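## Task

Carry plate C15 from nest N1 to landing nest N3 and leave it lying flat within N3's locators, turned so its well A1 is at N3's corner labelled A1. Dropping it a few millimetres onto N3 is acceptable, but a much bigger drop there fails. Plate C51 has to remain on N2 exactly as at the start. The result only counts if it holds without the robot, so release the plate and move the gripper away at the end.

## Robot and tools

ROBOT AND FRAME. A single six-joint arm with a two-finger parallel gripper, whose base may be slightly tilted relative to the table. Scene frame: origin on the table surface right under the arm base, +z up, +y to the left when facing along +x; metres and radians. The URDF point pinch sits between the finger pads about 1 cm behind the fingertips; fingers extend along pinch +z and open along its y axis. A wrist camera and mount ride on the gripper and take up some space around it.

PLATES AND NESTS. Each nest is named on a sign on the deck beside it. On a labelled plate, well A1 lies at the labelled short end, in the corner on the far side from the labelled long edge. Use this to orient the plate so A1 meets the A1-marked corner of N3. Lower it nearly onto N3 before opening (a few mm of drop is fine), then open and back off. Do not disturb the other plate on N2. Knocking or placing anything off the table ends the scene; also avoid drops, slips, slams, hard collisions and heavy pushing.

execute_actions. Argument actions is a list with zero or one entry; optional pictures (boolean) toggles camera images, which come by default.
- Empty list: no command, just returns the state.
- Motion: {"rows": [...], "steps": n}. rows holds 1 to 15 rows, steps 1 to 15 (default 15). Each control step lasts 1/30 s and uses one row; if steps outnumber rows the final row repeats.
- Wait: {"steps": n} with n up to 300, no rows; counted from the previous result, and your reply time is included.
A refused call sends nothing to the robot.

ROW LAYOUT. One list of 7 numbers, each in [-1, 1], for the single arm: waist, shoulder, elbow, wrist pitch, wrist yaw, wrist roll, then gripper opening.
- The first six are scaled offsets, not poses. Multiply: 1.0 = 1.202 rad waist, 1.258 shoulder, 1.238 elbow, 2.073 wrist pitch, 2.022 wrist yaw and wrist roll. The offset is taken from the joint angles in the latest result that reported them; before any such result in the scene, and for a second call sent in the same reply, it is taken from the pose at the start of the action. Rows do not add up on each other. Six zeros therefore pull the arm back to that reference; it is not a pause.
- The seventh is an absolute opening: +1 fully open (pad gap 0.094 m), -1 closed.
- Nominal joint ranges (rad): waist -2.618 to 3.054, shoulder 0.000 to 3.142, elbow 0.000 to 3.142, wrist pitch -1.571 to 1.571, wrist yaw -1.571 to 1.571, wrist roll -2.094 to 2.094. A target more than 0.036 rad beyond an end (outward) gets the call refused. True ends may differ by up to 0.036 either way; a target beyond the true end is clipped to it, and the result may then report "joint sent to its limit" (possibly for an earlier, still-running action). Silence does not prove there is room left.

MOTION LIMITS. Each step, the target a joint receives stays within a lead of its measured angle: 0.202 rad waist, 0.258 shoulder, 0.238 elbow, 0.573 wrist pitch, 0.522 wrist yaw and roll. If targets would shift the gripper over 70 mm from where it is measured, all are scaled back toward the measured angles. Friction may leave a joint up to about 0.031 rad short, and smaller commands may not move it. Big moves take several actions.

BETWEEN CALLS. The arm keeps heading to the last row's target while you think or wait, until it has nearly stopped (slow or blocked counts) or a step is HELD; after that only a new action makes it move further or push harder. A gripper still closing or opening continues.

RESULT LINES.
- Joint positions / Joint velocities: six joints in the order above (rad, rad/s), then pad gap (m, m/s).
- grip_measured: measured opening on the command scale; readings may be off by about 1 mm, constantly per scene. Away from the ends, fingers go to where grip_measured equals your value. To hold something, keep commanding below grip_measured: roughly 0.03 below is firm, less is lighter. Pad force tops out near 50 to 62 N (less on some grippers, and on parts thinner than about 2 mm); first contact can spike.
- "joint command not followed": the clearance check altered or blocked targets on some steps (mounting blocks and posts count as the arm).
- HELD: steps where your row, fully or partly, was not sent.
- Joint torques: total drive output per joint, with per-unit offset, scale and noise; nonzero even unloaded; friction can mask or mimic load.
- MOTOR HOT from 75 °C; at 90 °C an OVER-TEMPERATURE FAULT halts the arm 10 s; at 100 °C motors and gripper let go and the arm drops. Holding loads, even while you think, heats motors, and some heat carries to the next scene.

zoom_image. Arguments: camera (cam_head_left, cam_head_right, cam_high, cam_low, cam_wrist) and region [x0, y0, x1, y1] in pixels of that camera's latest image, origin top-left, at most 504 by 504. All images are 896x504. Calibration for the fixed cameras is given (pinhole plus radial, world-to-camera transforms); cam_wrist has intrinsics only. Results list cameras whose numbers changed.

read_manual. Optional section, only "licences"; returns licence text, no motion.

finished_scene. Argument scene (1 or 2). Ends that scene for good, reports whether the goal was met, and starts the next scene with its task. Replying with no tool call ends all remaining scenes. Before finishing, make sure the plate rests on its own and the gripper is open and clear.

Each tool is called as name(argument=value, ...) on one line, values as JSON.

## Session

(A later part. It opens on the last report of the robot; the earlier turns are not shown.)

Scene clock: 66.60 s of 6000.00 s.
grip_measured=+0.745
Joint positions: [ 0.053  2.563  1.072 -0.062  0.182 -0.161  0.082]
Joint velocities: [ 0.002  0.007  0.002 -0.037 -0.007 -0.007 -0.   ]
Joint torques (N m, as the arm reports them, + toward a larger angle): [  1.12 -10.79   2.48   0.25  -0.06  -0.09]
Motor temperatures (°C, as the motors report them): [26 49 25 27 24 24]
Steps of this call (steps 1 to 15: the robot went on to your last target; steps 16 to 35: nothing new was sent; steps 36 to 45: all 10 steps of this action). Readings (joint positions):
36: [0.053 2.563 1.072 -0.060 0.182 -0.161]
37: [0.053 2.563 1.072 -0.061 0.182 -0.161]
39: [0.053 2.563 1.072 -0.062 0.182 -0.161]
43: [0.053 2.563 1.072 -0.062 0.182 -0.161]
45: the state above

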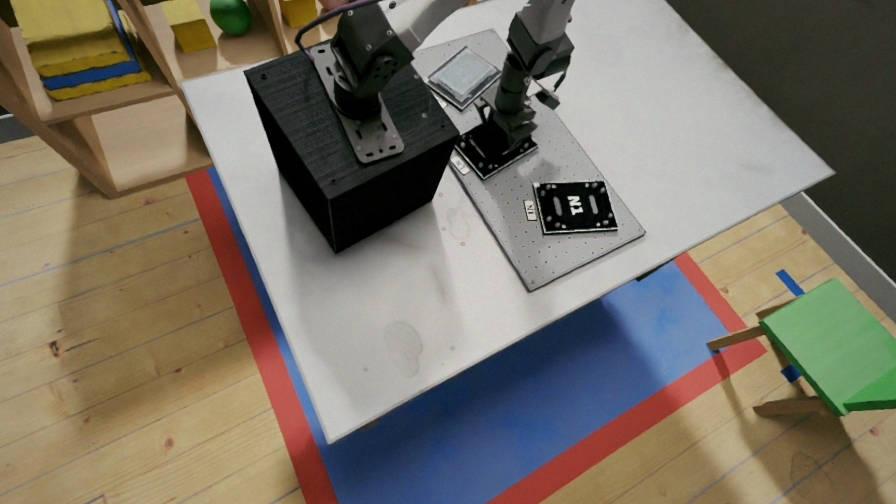

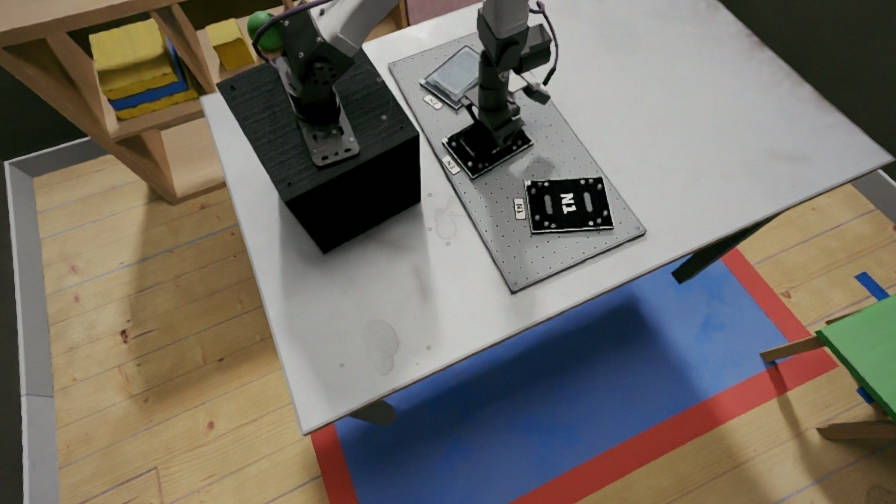

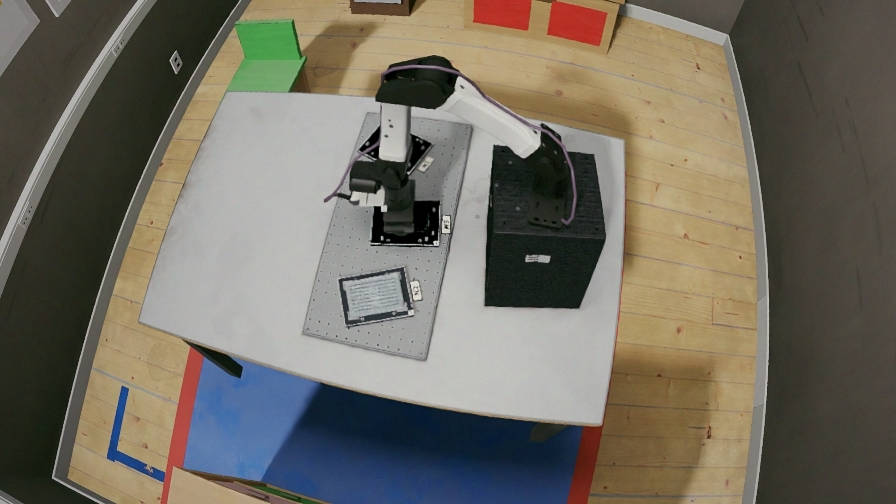

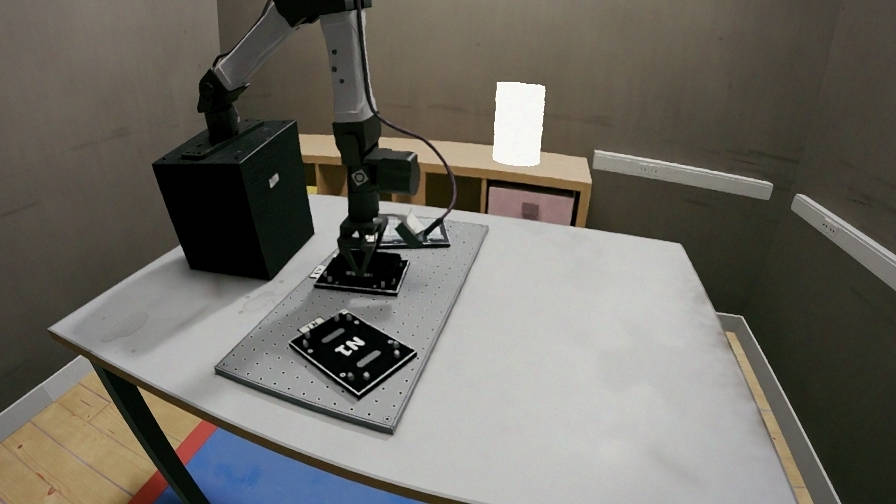

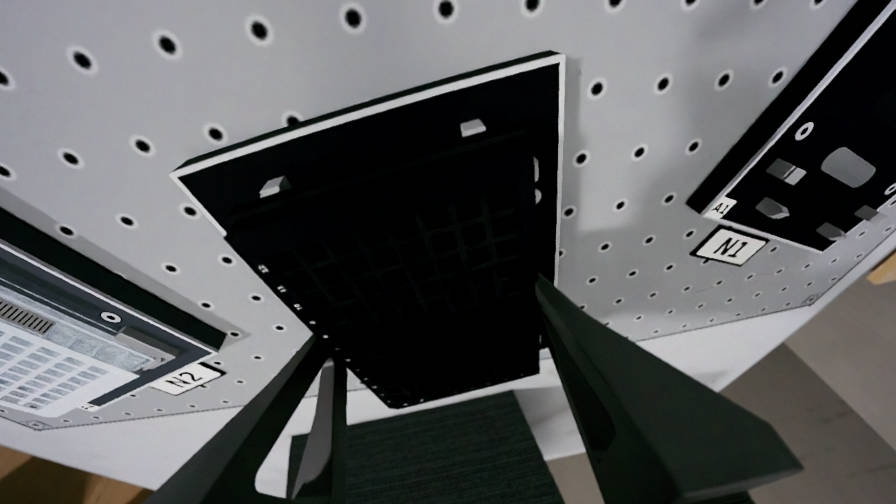

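execute_actions(actions=[{"rows":[[0,0,0,-0.006,0,0,0.71],[0,0,0,-0.011,0,0,0.71],[0,0,0,-0.015,0,0,0.71],[0,0,0,-0.018,0,0,0.71]],"steps":10}])

Scene clock: 68.13 s of 6000.00 s.
grip_measured=+0.745
Joint positions: [ 0.053  2.563  1.072 -0.066  0.182 -0.161  0.082]
Joint velocities: [-0.002 -0.032 -0.007 -0.022 -0.022 -0.066 -0.   ]
Joint torques (N m, as the arm reports them, + toward a larger angle): [  1.11 -10.82   2.5    0.11  -0.05  -0.1 ]
Motor temperatures (°C, as the motors report them): [26 49 25 27 24 24]
Steps of this call (steps 1 to 15: the robot went on to your last target; steps 16 to 36: nothing new was sent; steps 37 to 46: all 10 steps of this action). Readings (joint positions):
37: [0.053 2.563 1.072 -0.062 0.182 -0.161]
38: [0.053 2.563 1.072 -0.062 0.182 -0.161]
40: [0.053 2.563 1.072 -0.065 0.182 -0.161]
44: [0.053 2.563 1.072 -0.066 0.182 -0.161]
46: the state above

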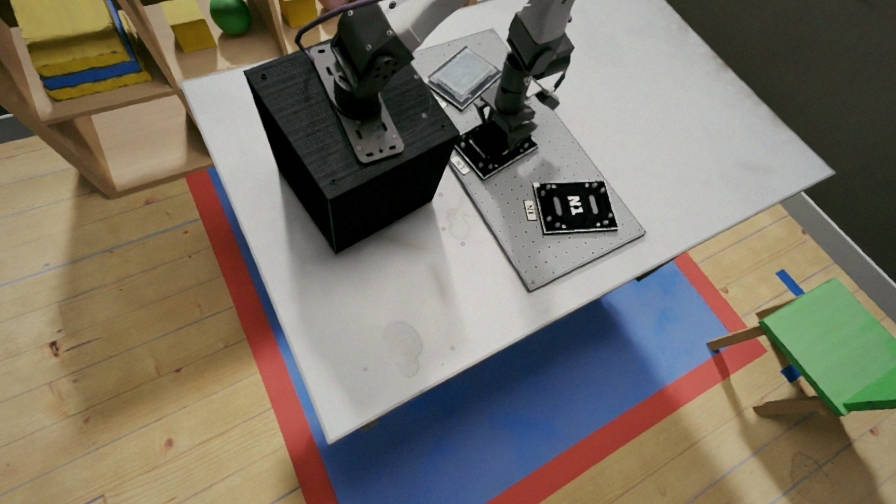

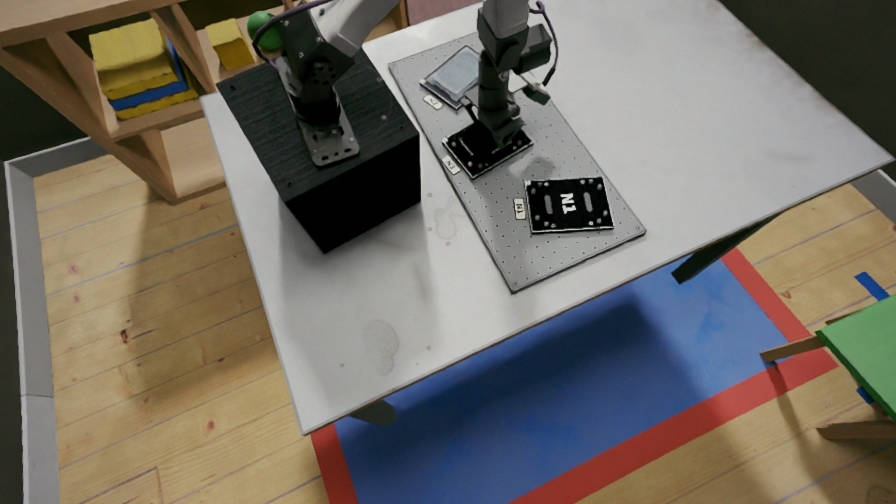

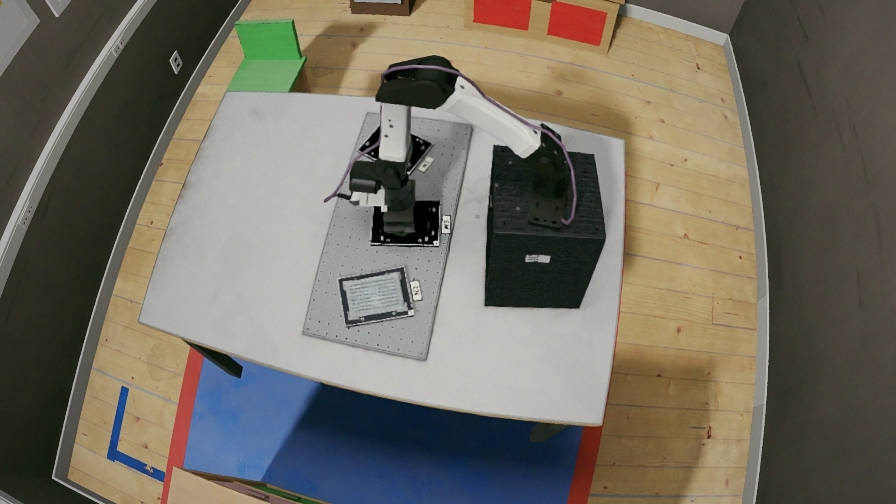

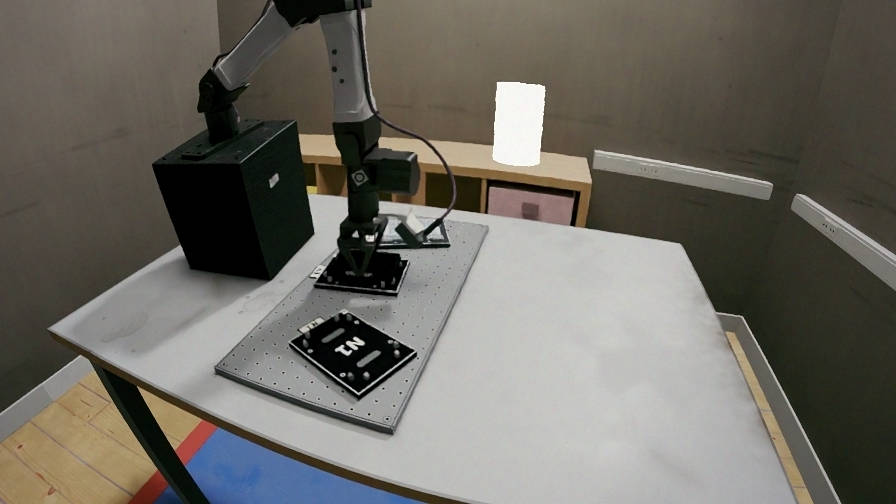

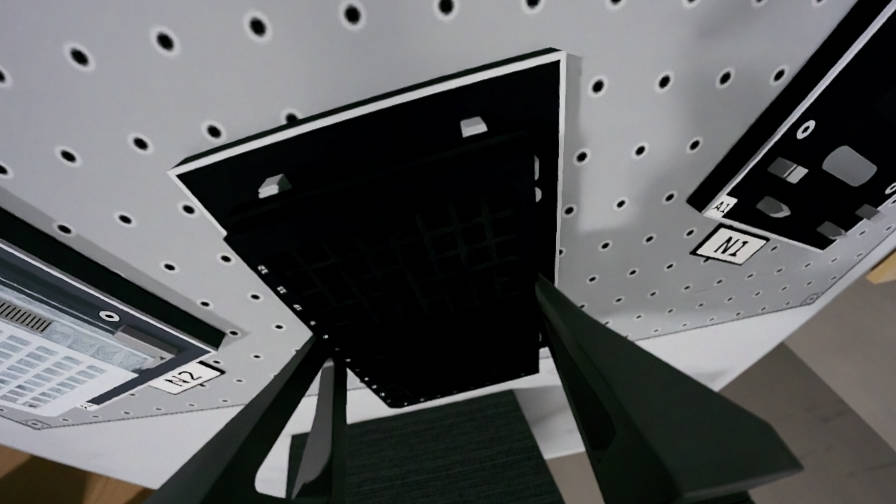

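execute_actions(actions=[{"rows":[[0,-0.02,0,-0.002,0,0,0.71],[0,-0.033,0,-0.005,0,0,0.71],[0,-0.04,0,-0.009,0,0,0.71],[0,-0.044,0,-0.012,0,0,0.71],[0,-0.044,0,-0.015,0,0,0.71]],"steps":12}])

Scene clock: 70.60 s of 6000.00 s.
grip_measured=+0.745
Joint positions: [ 0.053  2.534  1.072 -0.086  0.182 -0.161  0.082]
Joint velocities: [-0.012 -0.017  0.007 -0.051  0.11  -0.037 -0.001]
Joint torques (N m, as the arm reports them, + toward a larger angle): [  1.06 -12.82   2.51   0.45  -0.06  -0.1 ]
Motor temperatures (°C, as the motors report them): [26 49 24 27 24 24]
Steps of this call (steps 1 to 15: the robot went on to your last target; steps 16 to 62: nothing new was sent; steps 63 to 74: all 12 steps of this action). Readings (joint positions):
63: [0.053 2.563 1.072 -0.065 0.182 -0.161]
64: [0.053 2.561 1.072 -0.065 0.182 -0.161]
66: [0.053 2.552 1.072 -0.072 0.182 -0.161]
70: [0.053 2.535 1.072 -0.081 0.182 -0.161]
74: the state above

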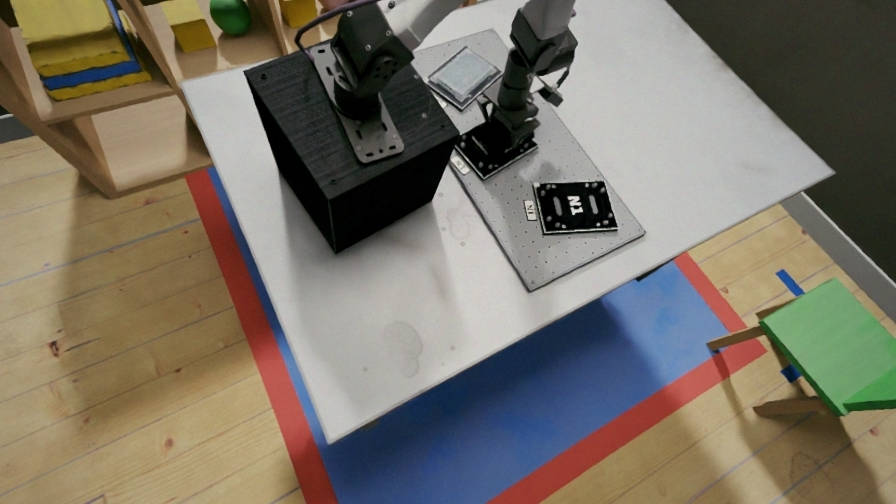

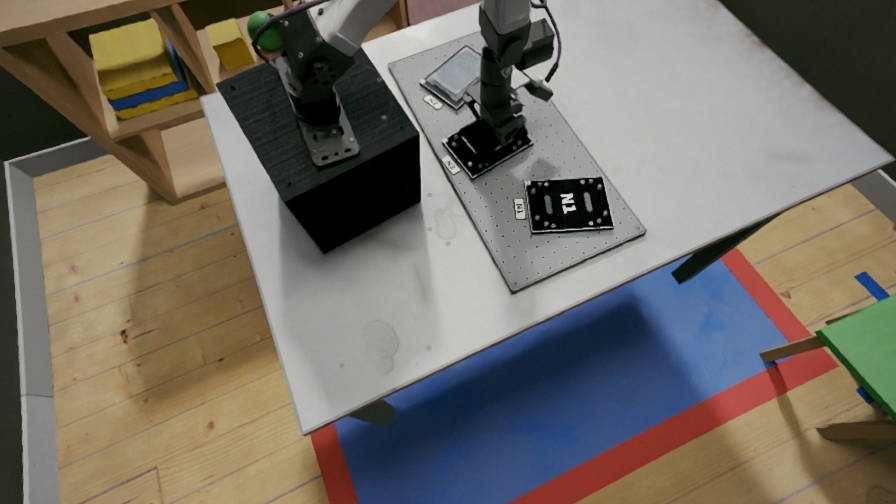

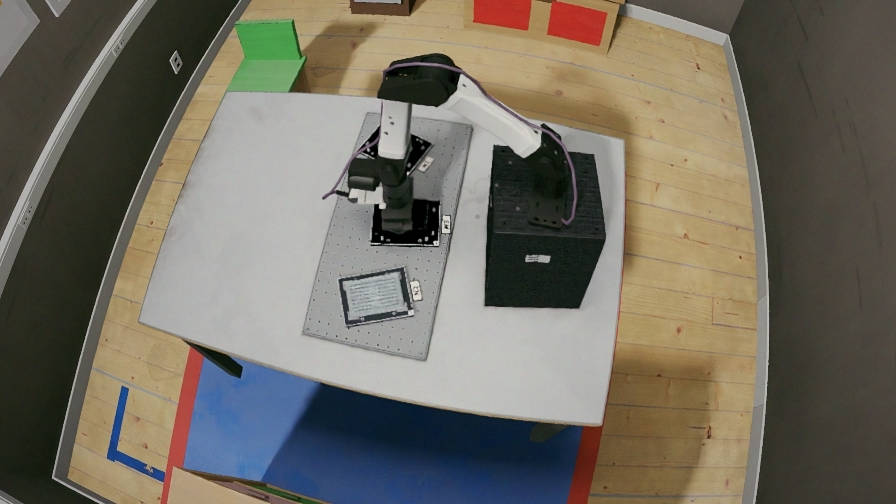

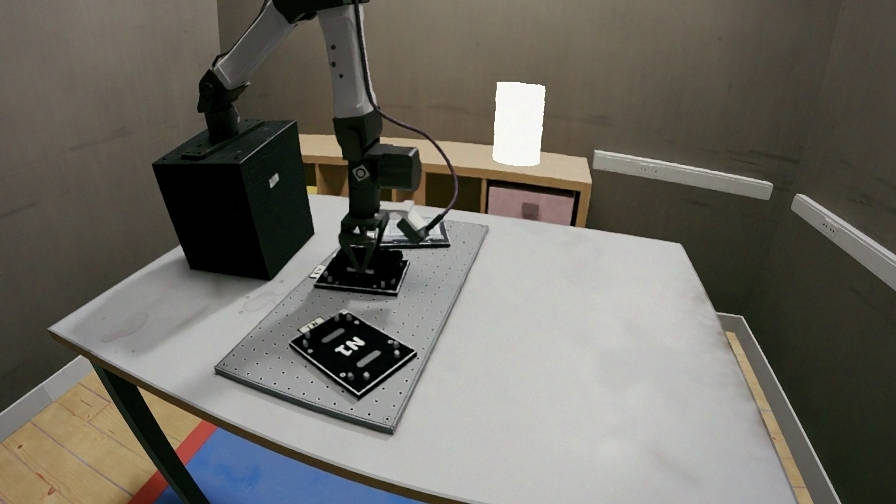

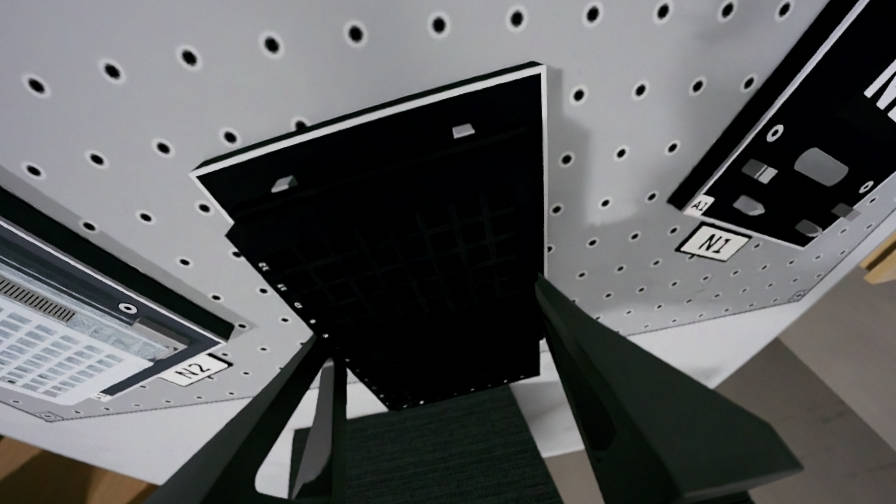

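execute_actions(actions=[{"rows":[[0,0,0,-0.006,0,0,0.71],[0,0,0,-0.006,0,0,0.71],[0,0,0,-0.006,0,0,0.71],[0,0.012,0,-0.006,0,0,0.71],[0,0.02,0,-0.004,0,0,0.71],[0,0.027,0,0,0,0,0.71],[0,0.033,0,0.004,0,0,0.71],[0,0.039,0,0.008,0,0,0.71],[0,0.044,0,0.012,0,0,0.71],[0,0.044,0,0.014,0,0,0.71]],"steps":15}])

Scene clock: 72.30 s of 6000.00 s.
grip_measured=+0.745
Joint positions: [ 0.053  2.566  1.072 -0.059  0.182 -0.161  0.082]
Joint velocities: [-0.007  0.012 -0.002  0.007  0.051  0.007 -0.   ]
Joint torques (N m, as the arm reports them, + toward a larger angle): [ 1.05 -9.13  2.37  0.5  -0.11 -0.03]
Motor temperatures (°C, as the motors report them): [26 49 24 27 24 24]
Steps of this call (steps 1 to 15: the robot went on to your last target; steps 16 to 36: nothing new was sent; steps 37 to 51: all 15 steps of this action). Readings (joint positions):
37: [0.053 2.534 1.072 -0.091 0.182 -0.161]
38: [0.053 2.534 1.072 -0.091 0.182 -0.161]
40: [0.053 2.534 1.072 -0.092 0.182 -0.161]
44: [0.053 2.544 1.072 -0.085 0.182 -0.161]
51: the state above

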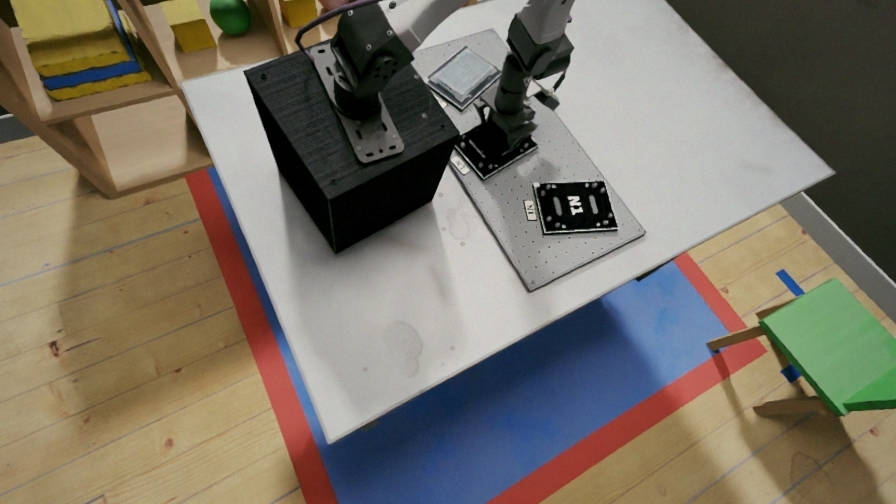

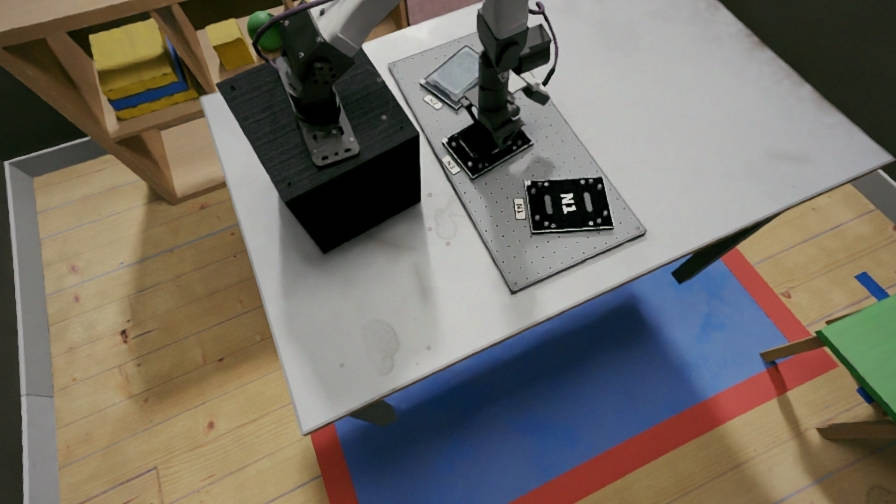

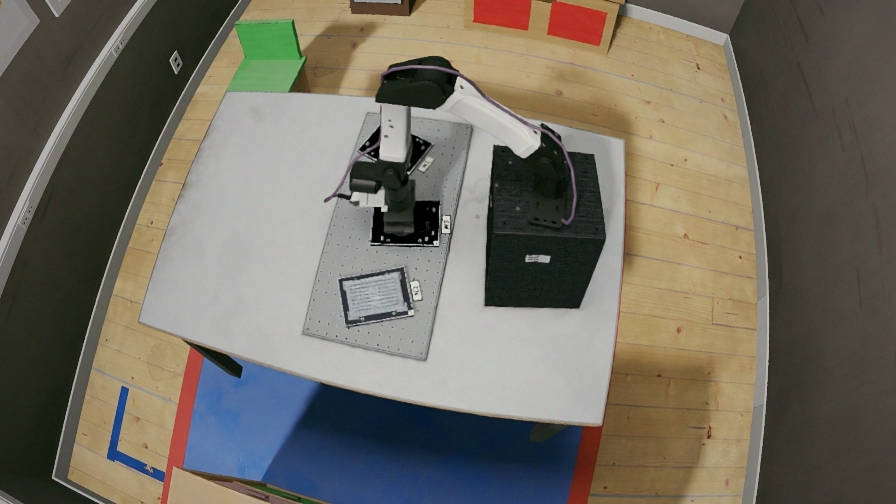

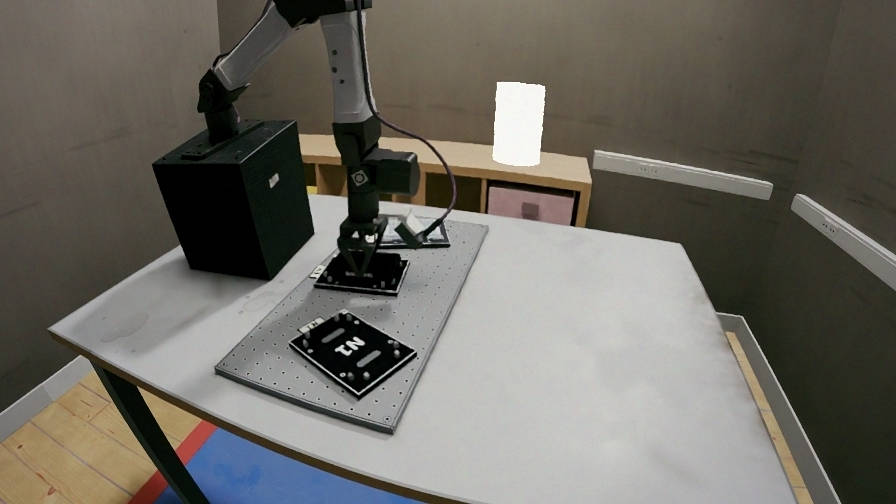

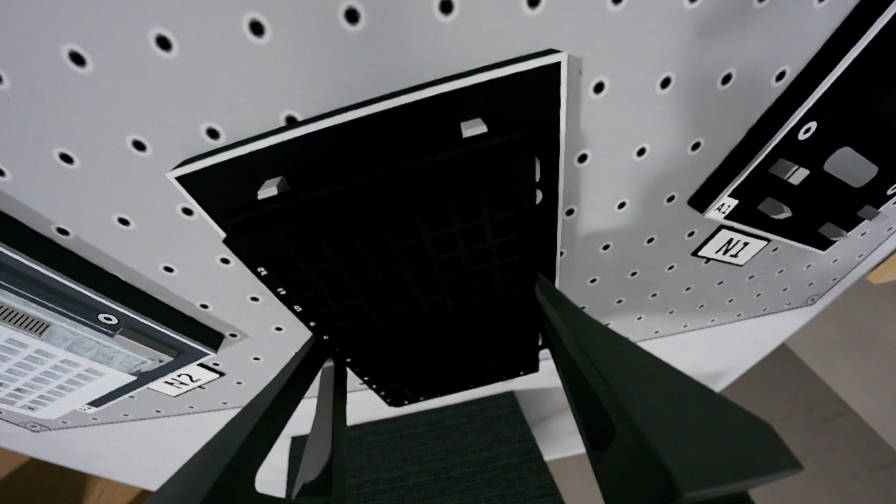

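execute_actions(actions=[])

Scene clock: 76.60 s of 6000.00 s.
grip_measured=+0.745
Joint positions: [ 0.053  2.566  1.072 -0.059  0.182 -0.161  0.082]
Joint velocities: [ 0.007  0.002  0.007  0.066  0.051 -0.007 -0.   ]
Joint torques (N m, as the arm reports them, + toward a larger angle): [ 1.1  -9.07  2.46  0.49 -0.06 -0.09]
Motor temperatures (°C, as the motors report them): [26 48 24 27 24 24]
Steps of this call (steps 1 to 15: the robot went on to your last target; steps 16 to 90: nothing new was sent; then 1.30 s passed at rest). Readings (joint positions):
1: [0.053 2.566 1.072 -0.059 0.182 -0.161]
2: [0.053 2.566 1.072 -0.059 0.182 -0.161]
4: [0.053 2.566 1.072 -0.059 0.182 -0.161]
8: [0.053 2.566 1.072 -0.059 0.182 -0.161]
90: the state above
The arm was judged still, so your last target was given up. Only a new action makes it travel on or press farther. Fingers that are still opening or closing keep moving.

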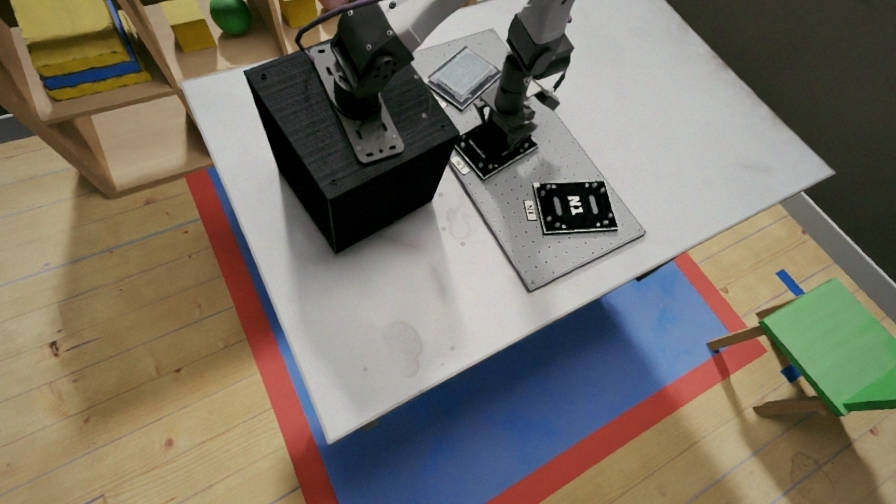

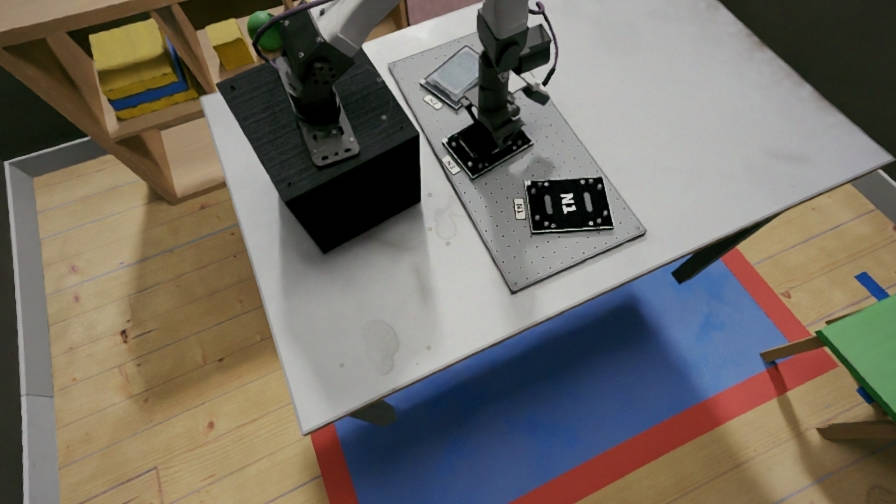

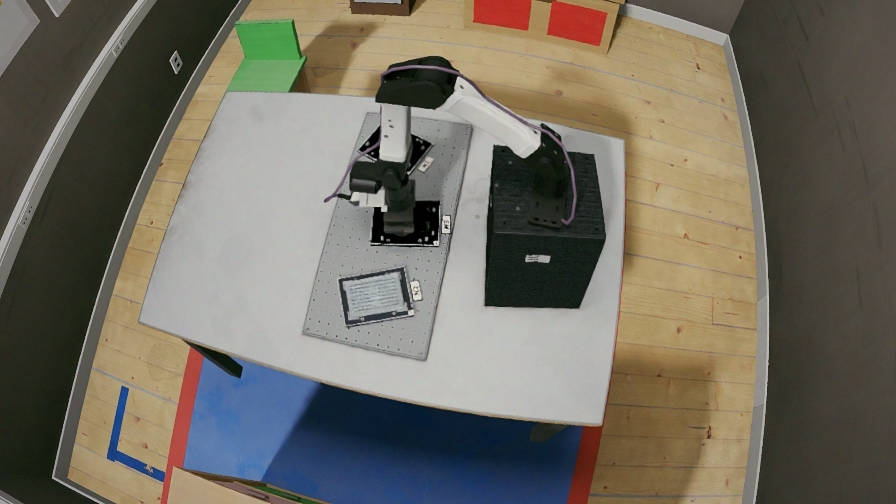

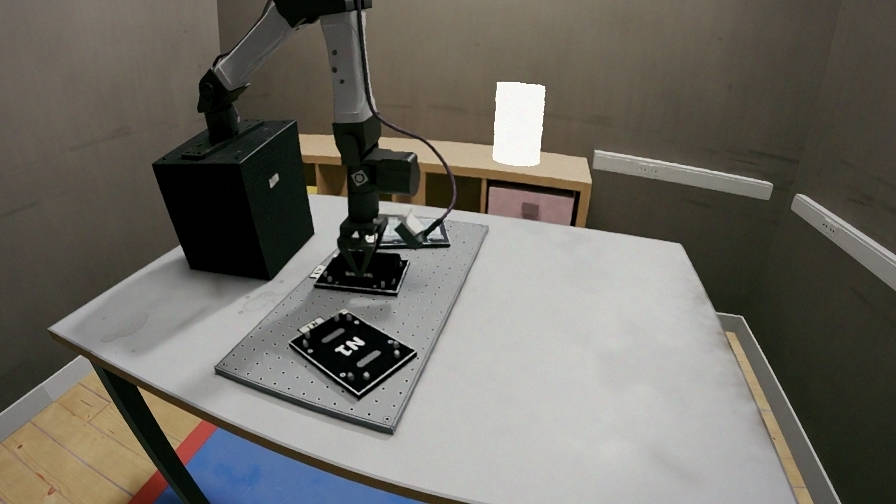

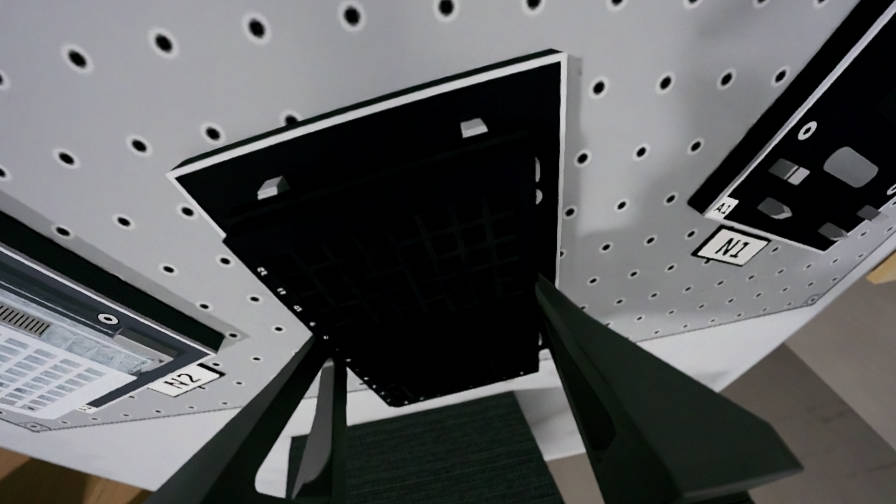

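execute_actions(actions=[{"rows":[[0,-0.02,0,0,0,0,0.71],[0,-0.04,0,0,0,0,0.71],[0,-0.04,0,-0.005,0,0,0.71],[0,-0.04,0,-0.01,0,0,0.71],[0,-0.04,0,-0.015,0,0,0.71],[0,-0.04,0,-0.02,0,0,0.71]]}])

Scene clock: 78.03 s of 6000.00 s.
grip_measured=+0.745
Joint positions: [ 0.053  2.542  1.072 -0.091  0.182 -0.161  0.082]
Joint velocities: [-0.017 -0.007  0.007 -0.037  0.066 -0.007 -0.001]
Joint torques (N m, as the arm reports them, + toward a larger angle): [  1.06 -12.76   2.59   0.4   -0.04  -0.1 ]
Motor temperatures (°C, as the motors report them): [26 48 24 27 24 24]
Steps of this call (steps 1 to 28: nothing new was sent; steps 29 to 43: all 15 steps of this action). Readings (joint positions):
29: [0.053 2.566 1.072 -0.059 0.182 -0.161]
30: [0.053 2.563 1.072 -0.059 0.182 -0.161]
32: [0.053 2.555 1.072 -0.064 0.182 -0.161]
36: [0.053 2.542 1.072 -0.077 0.182 -0.161]
43: the state above

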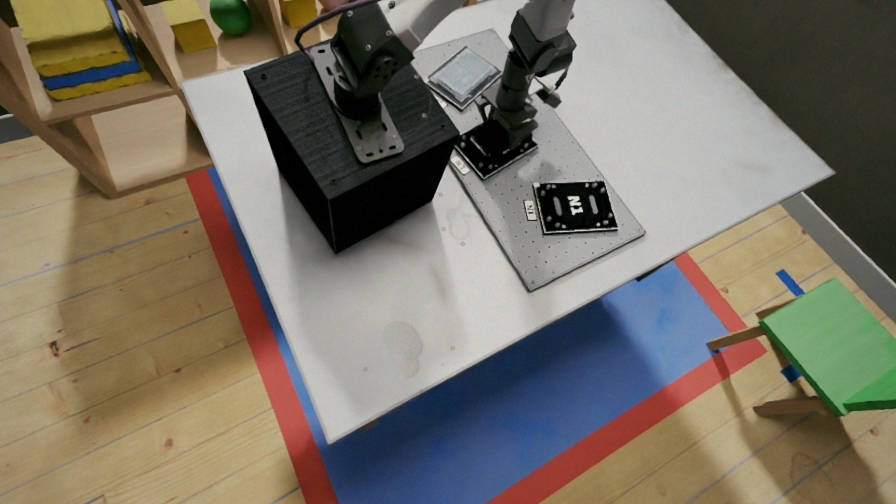

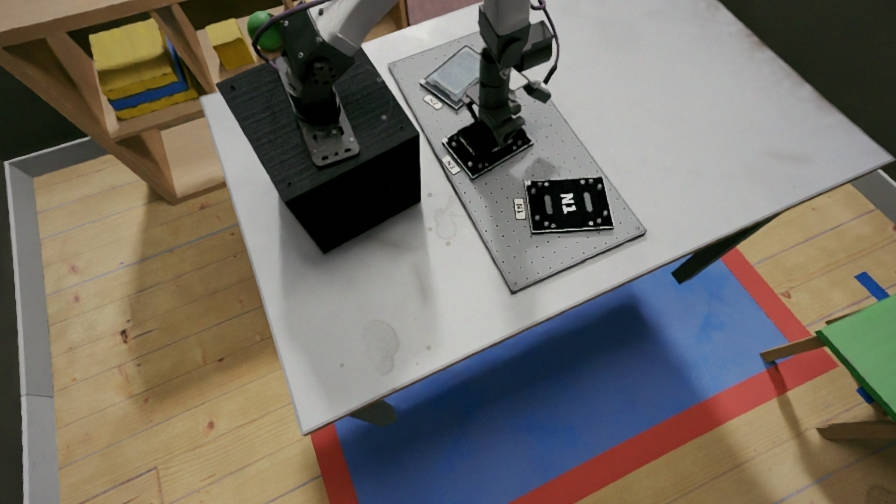

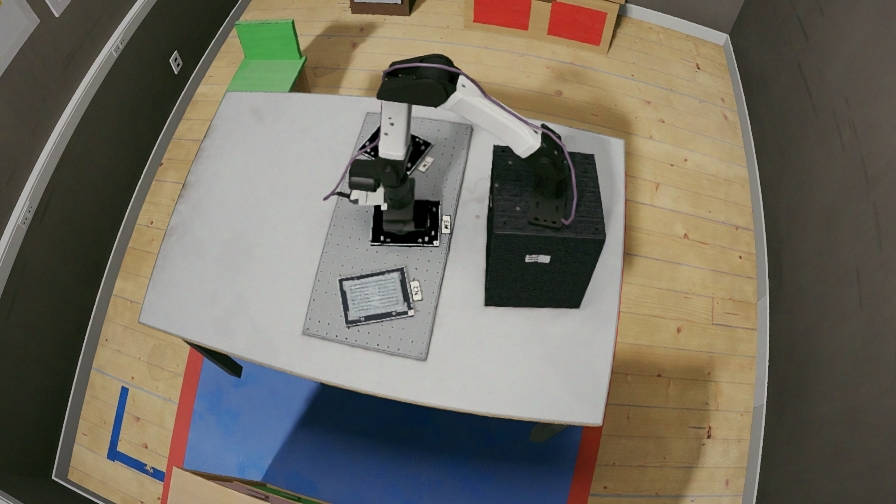

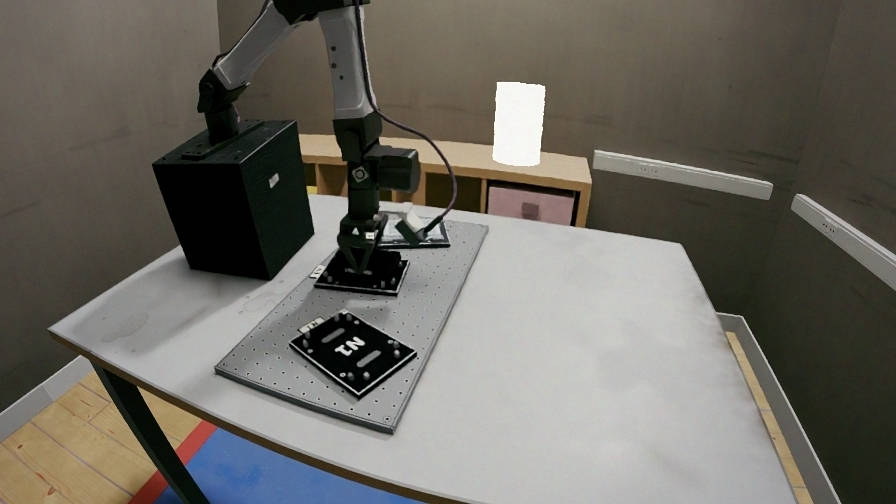

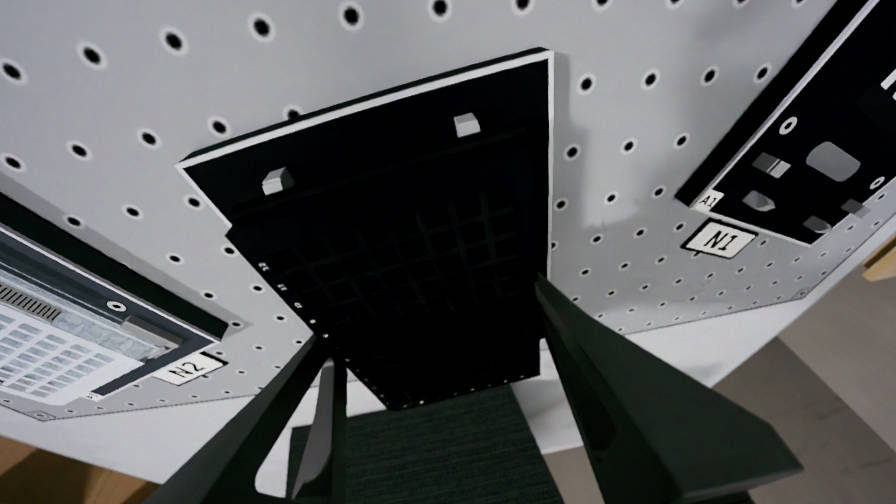

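execute_actions(actions=[{"rows":[[0,0.015,0,0,0,0,0.71],[0,0.025,0,0,0,0,0.71],[0,0.03,0,0.002,0,0,0.71],[0,0.03,0,0.004,0,0,0.71],[0,0.03,0,0.006,0,0,0.71]]}])

Scene clock: 79.60 s of 6000.00 s.
grip_measured=+0.745
Joint positions: [ 0.053  2.565  1.072 -0.088  0.182 -0.161  0.082]
Joint velocities: [ 0.002 -0.007 -0.007  0.022  0.007  0.022  0.001]
Joint torques (N m, as the arm reports them, + toward a larger angle): [ 1.12 -9.51  2.46  0.49 -0.05 -0.09]
Motor temperatures (°C, as the motors report them): [26 48 24 27 24 24]
Steps of this call (steps 1 to 15: the robot went on to your last target; steps 16 to 32: nothing new was sent; steps 33 to 47: all 15 steps of this action). Readings (joint positions):
33: [0.053 2.542 1.072 -0.094 0.182 -0.161]
34: [0.053 2.542 1.072 -0.094 0.182 -0.161]
36: [0.053 2.547 1.072 -0.091 0.182 -0.161]
40: [0.053 2.562 1.072 -0.090 0.182 -0.161]
47: the state above

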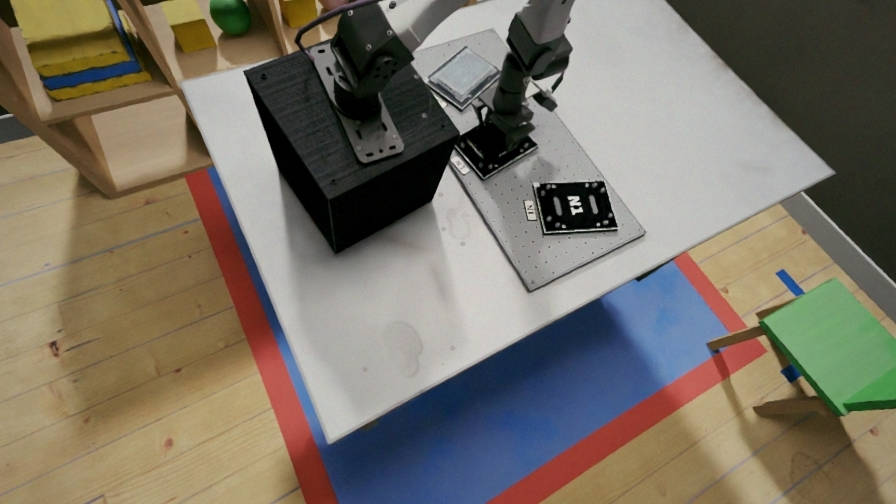

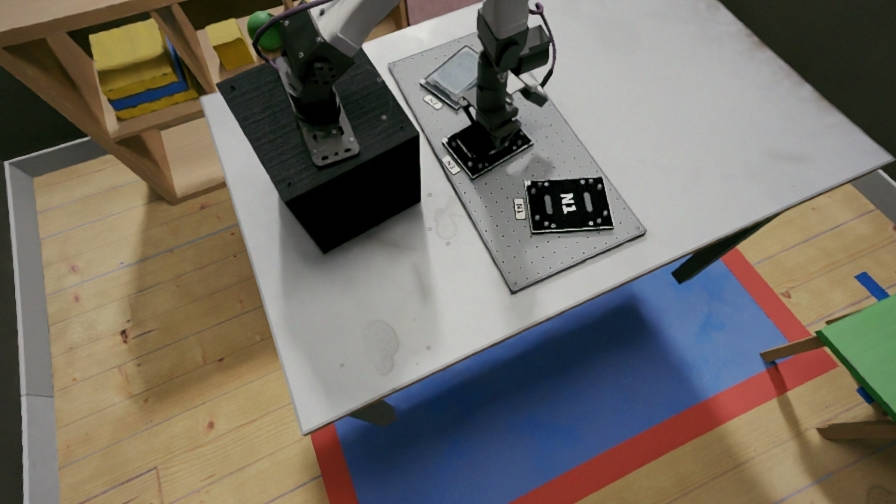

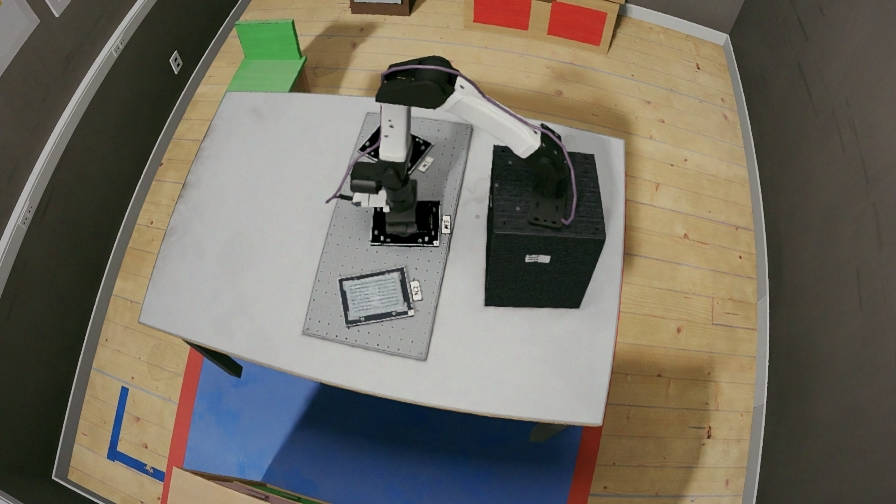

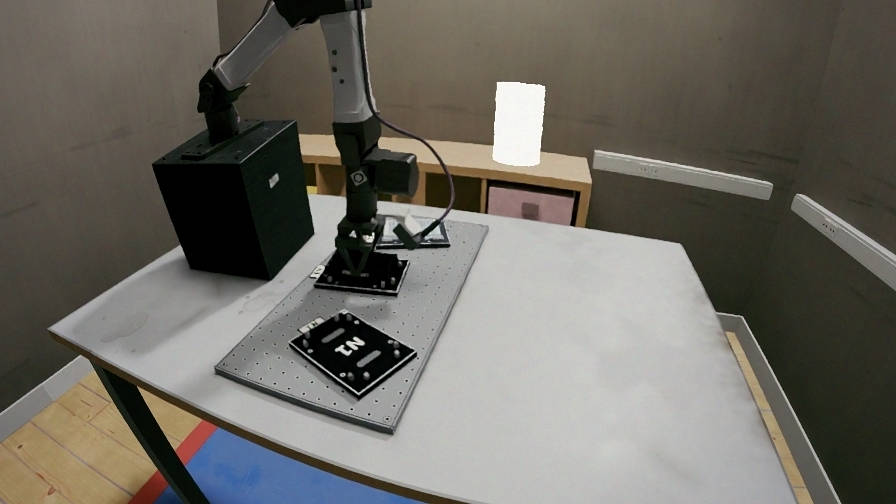

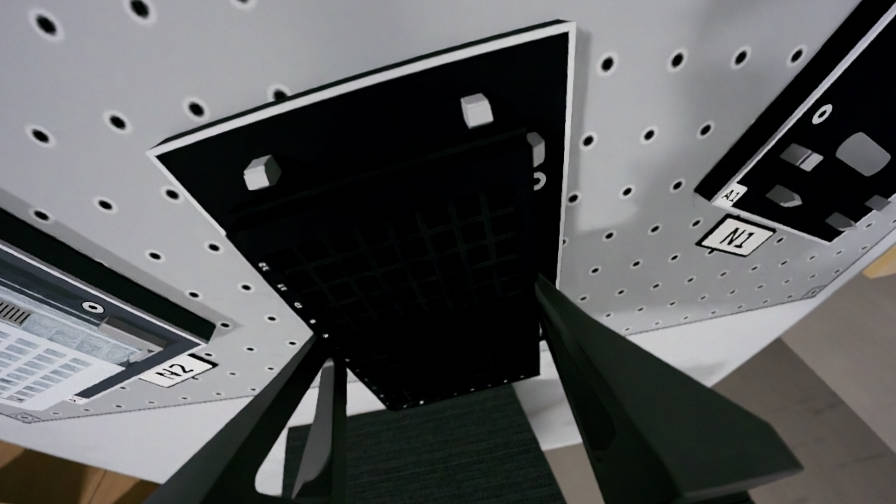

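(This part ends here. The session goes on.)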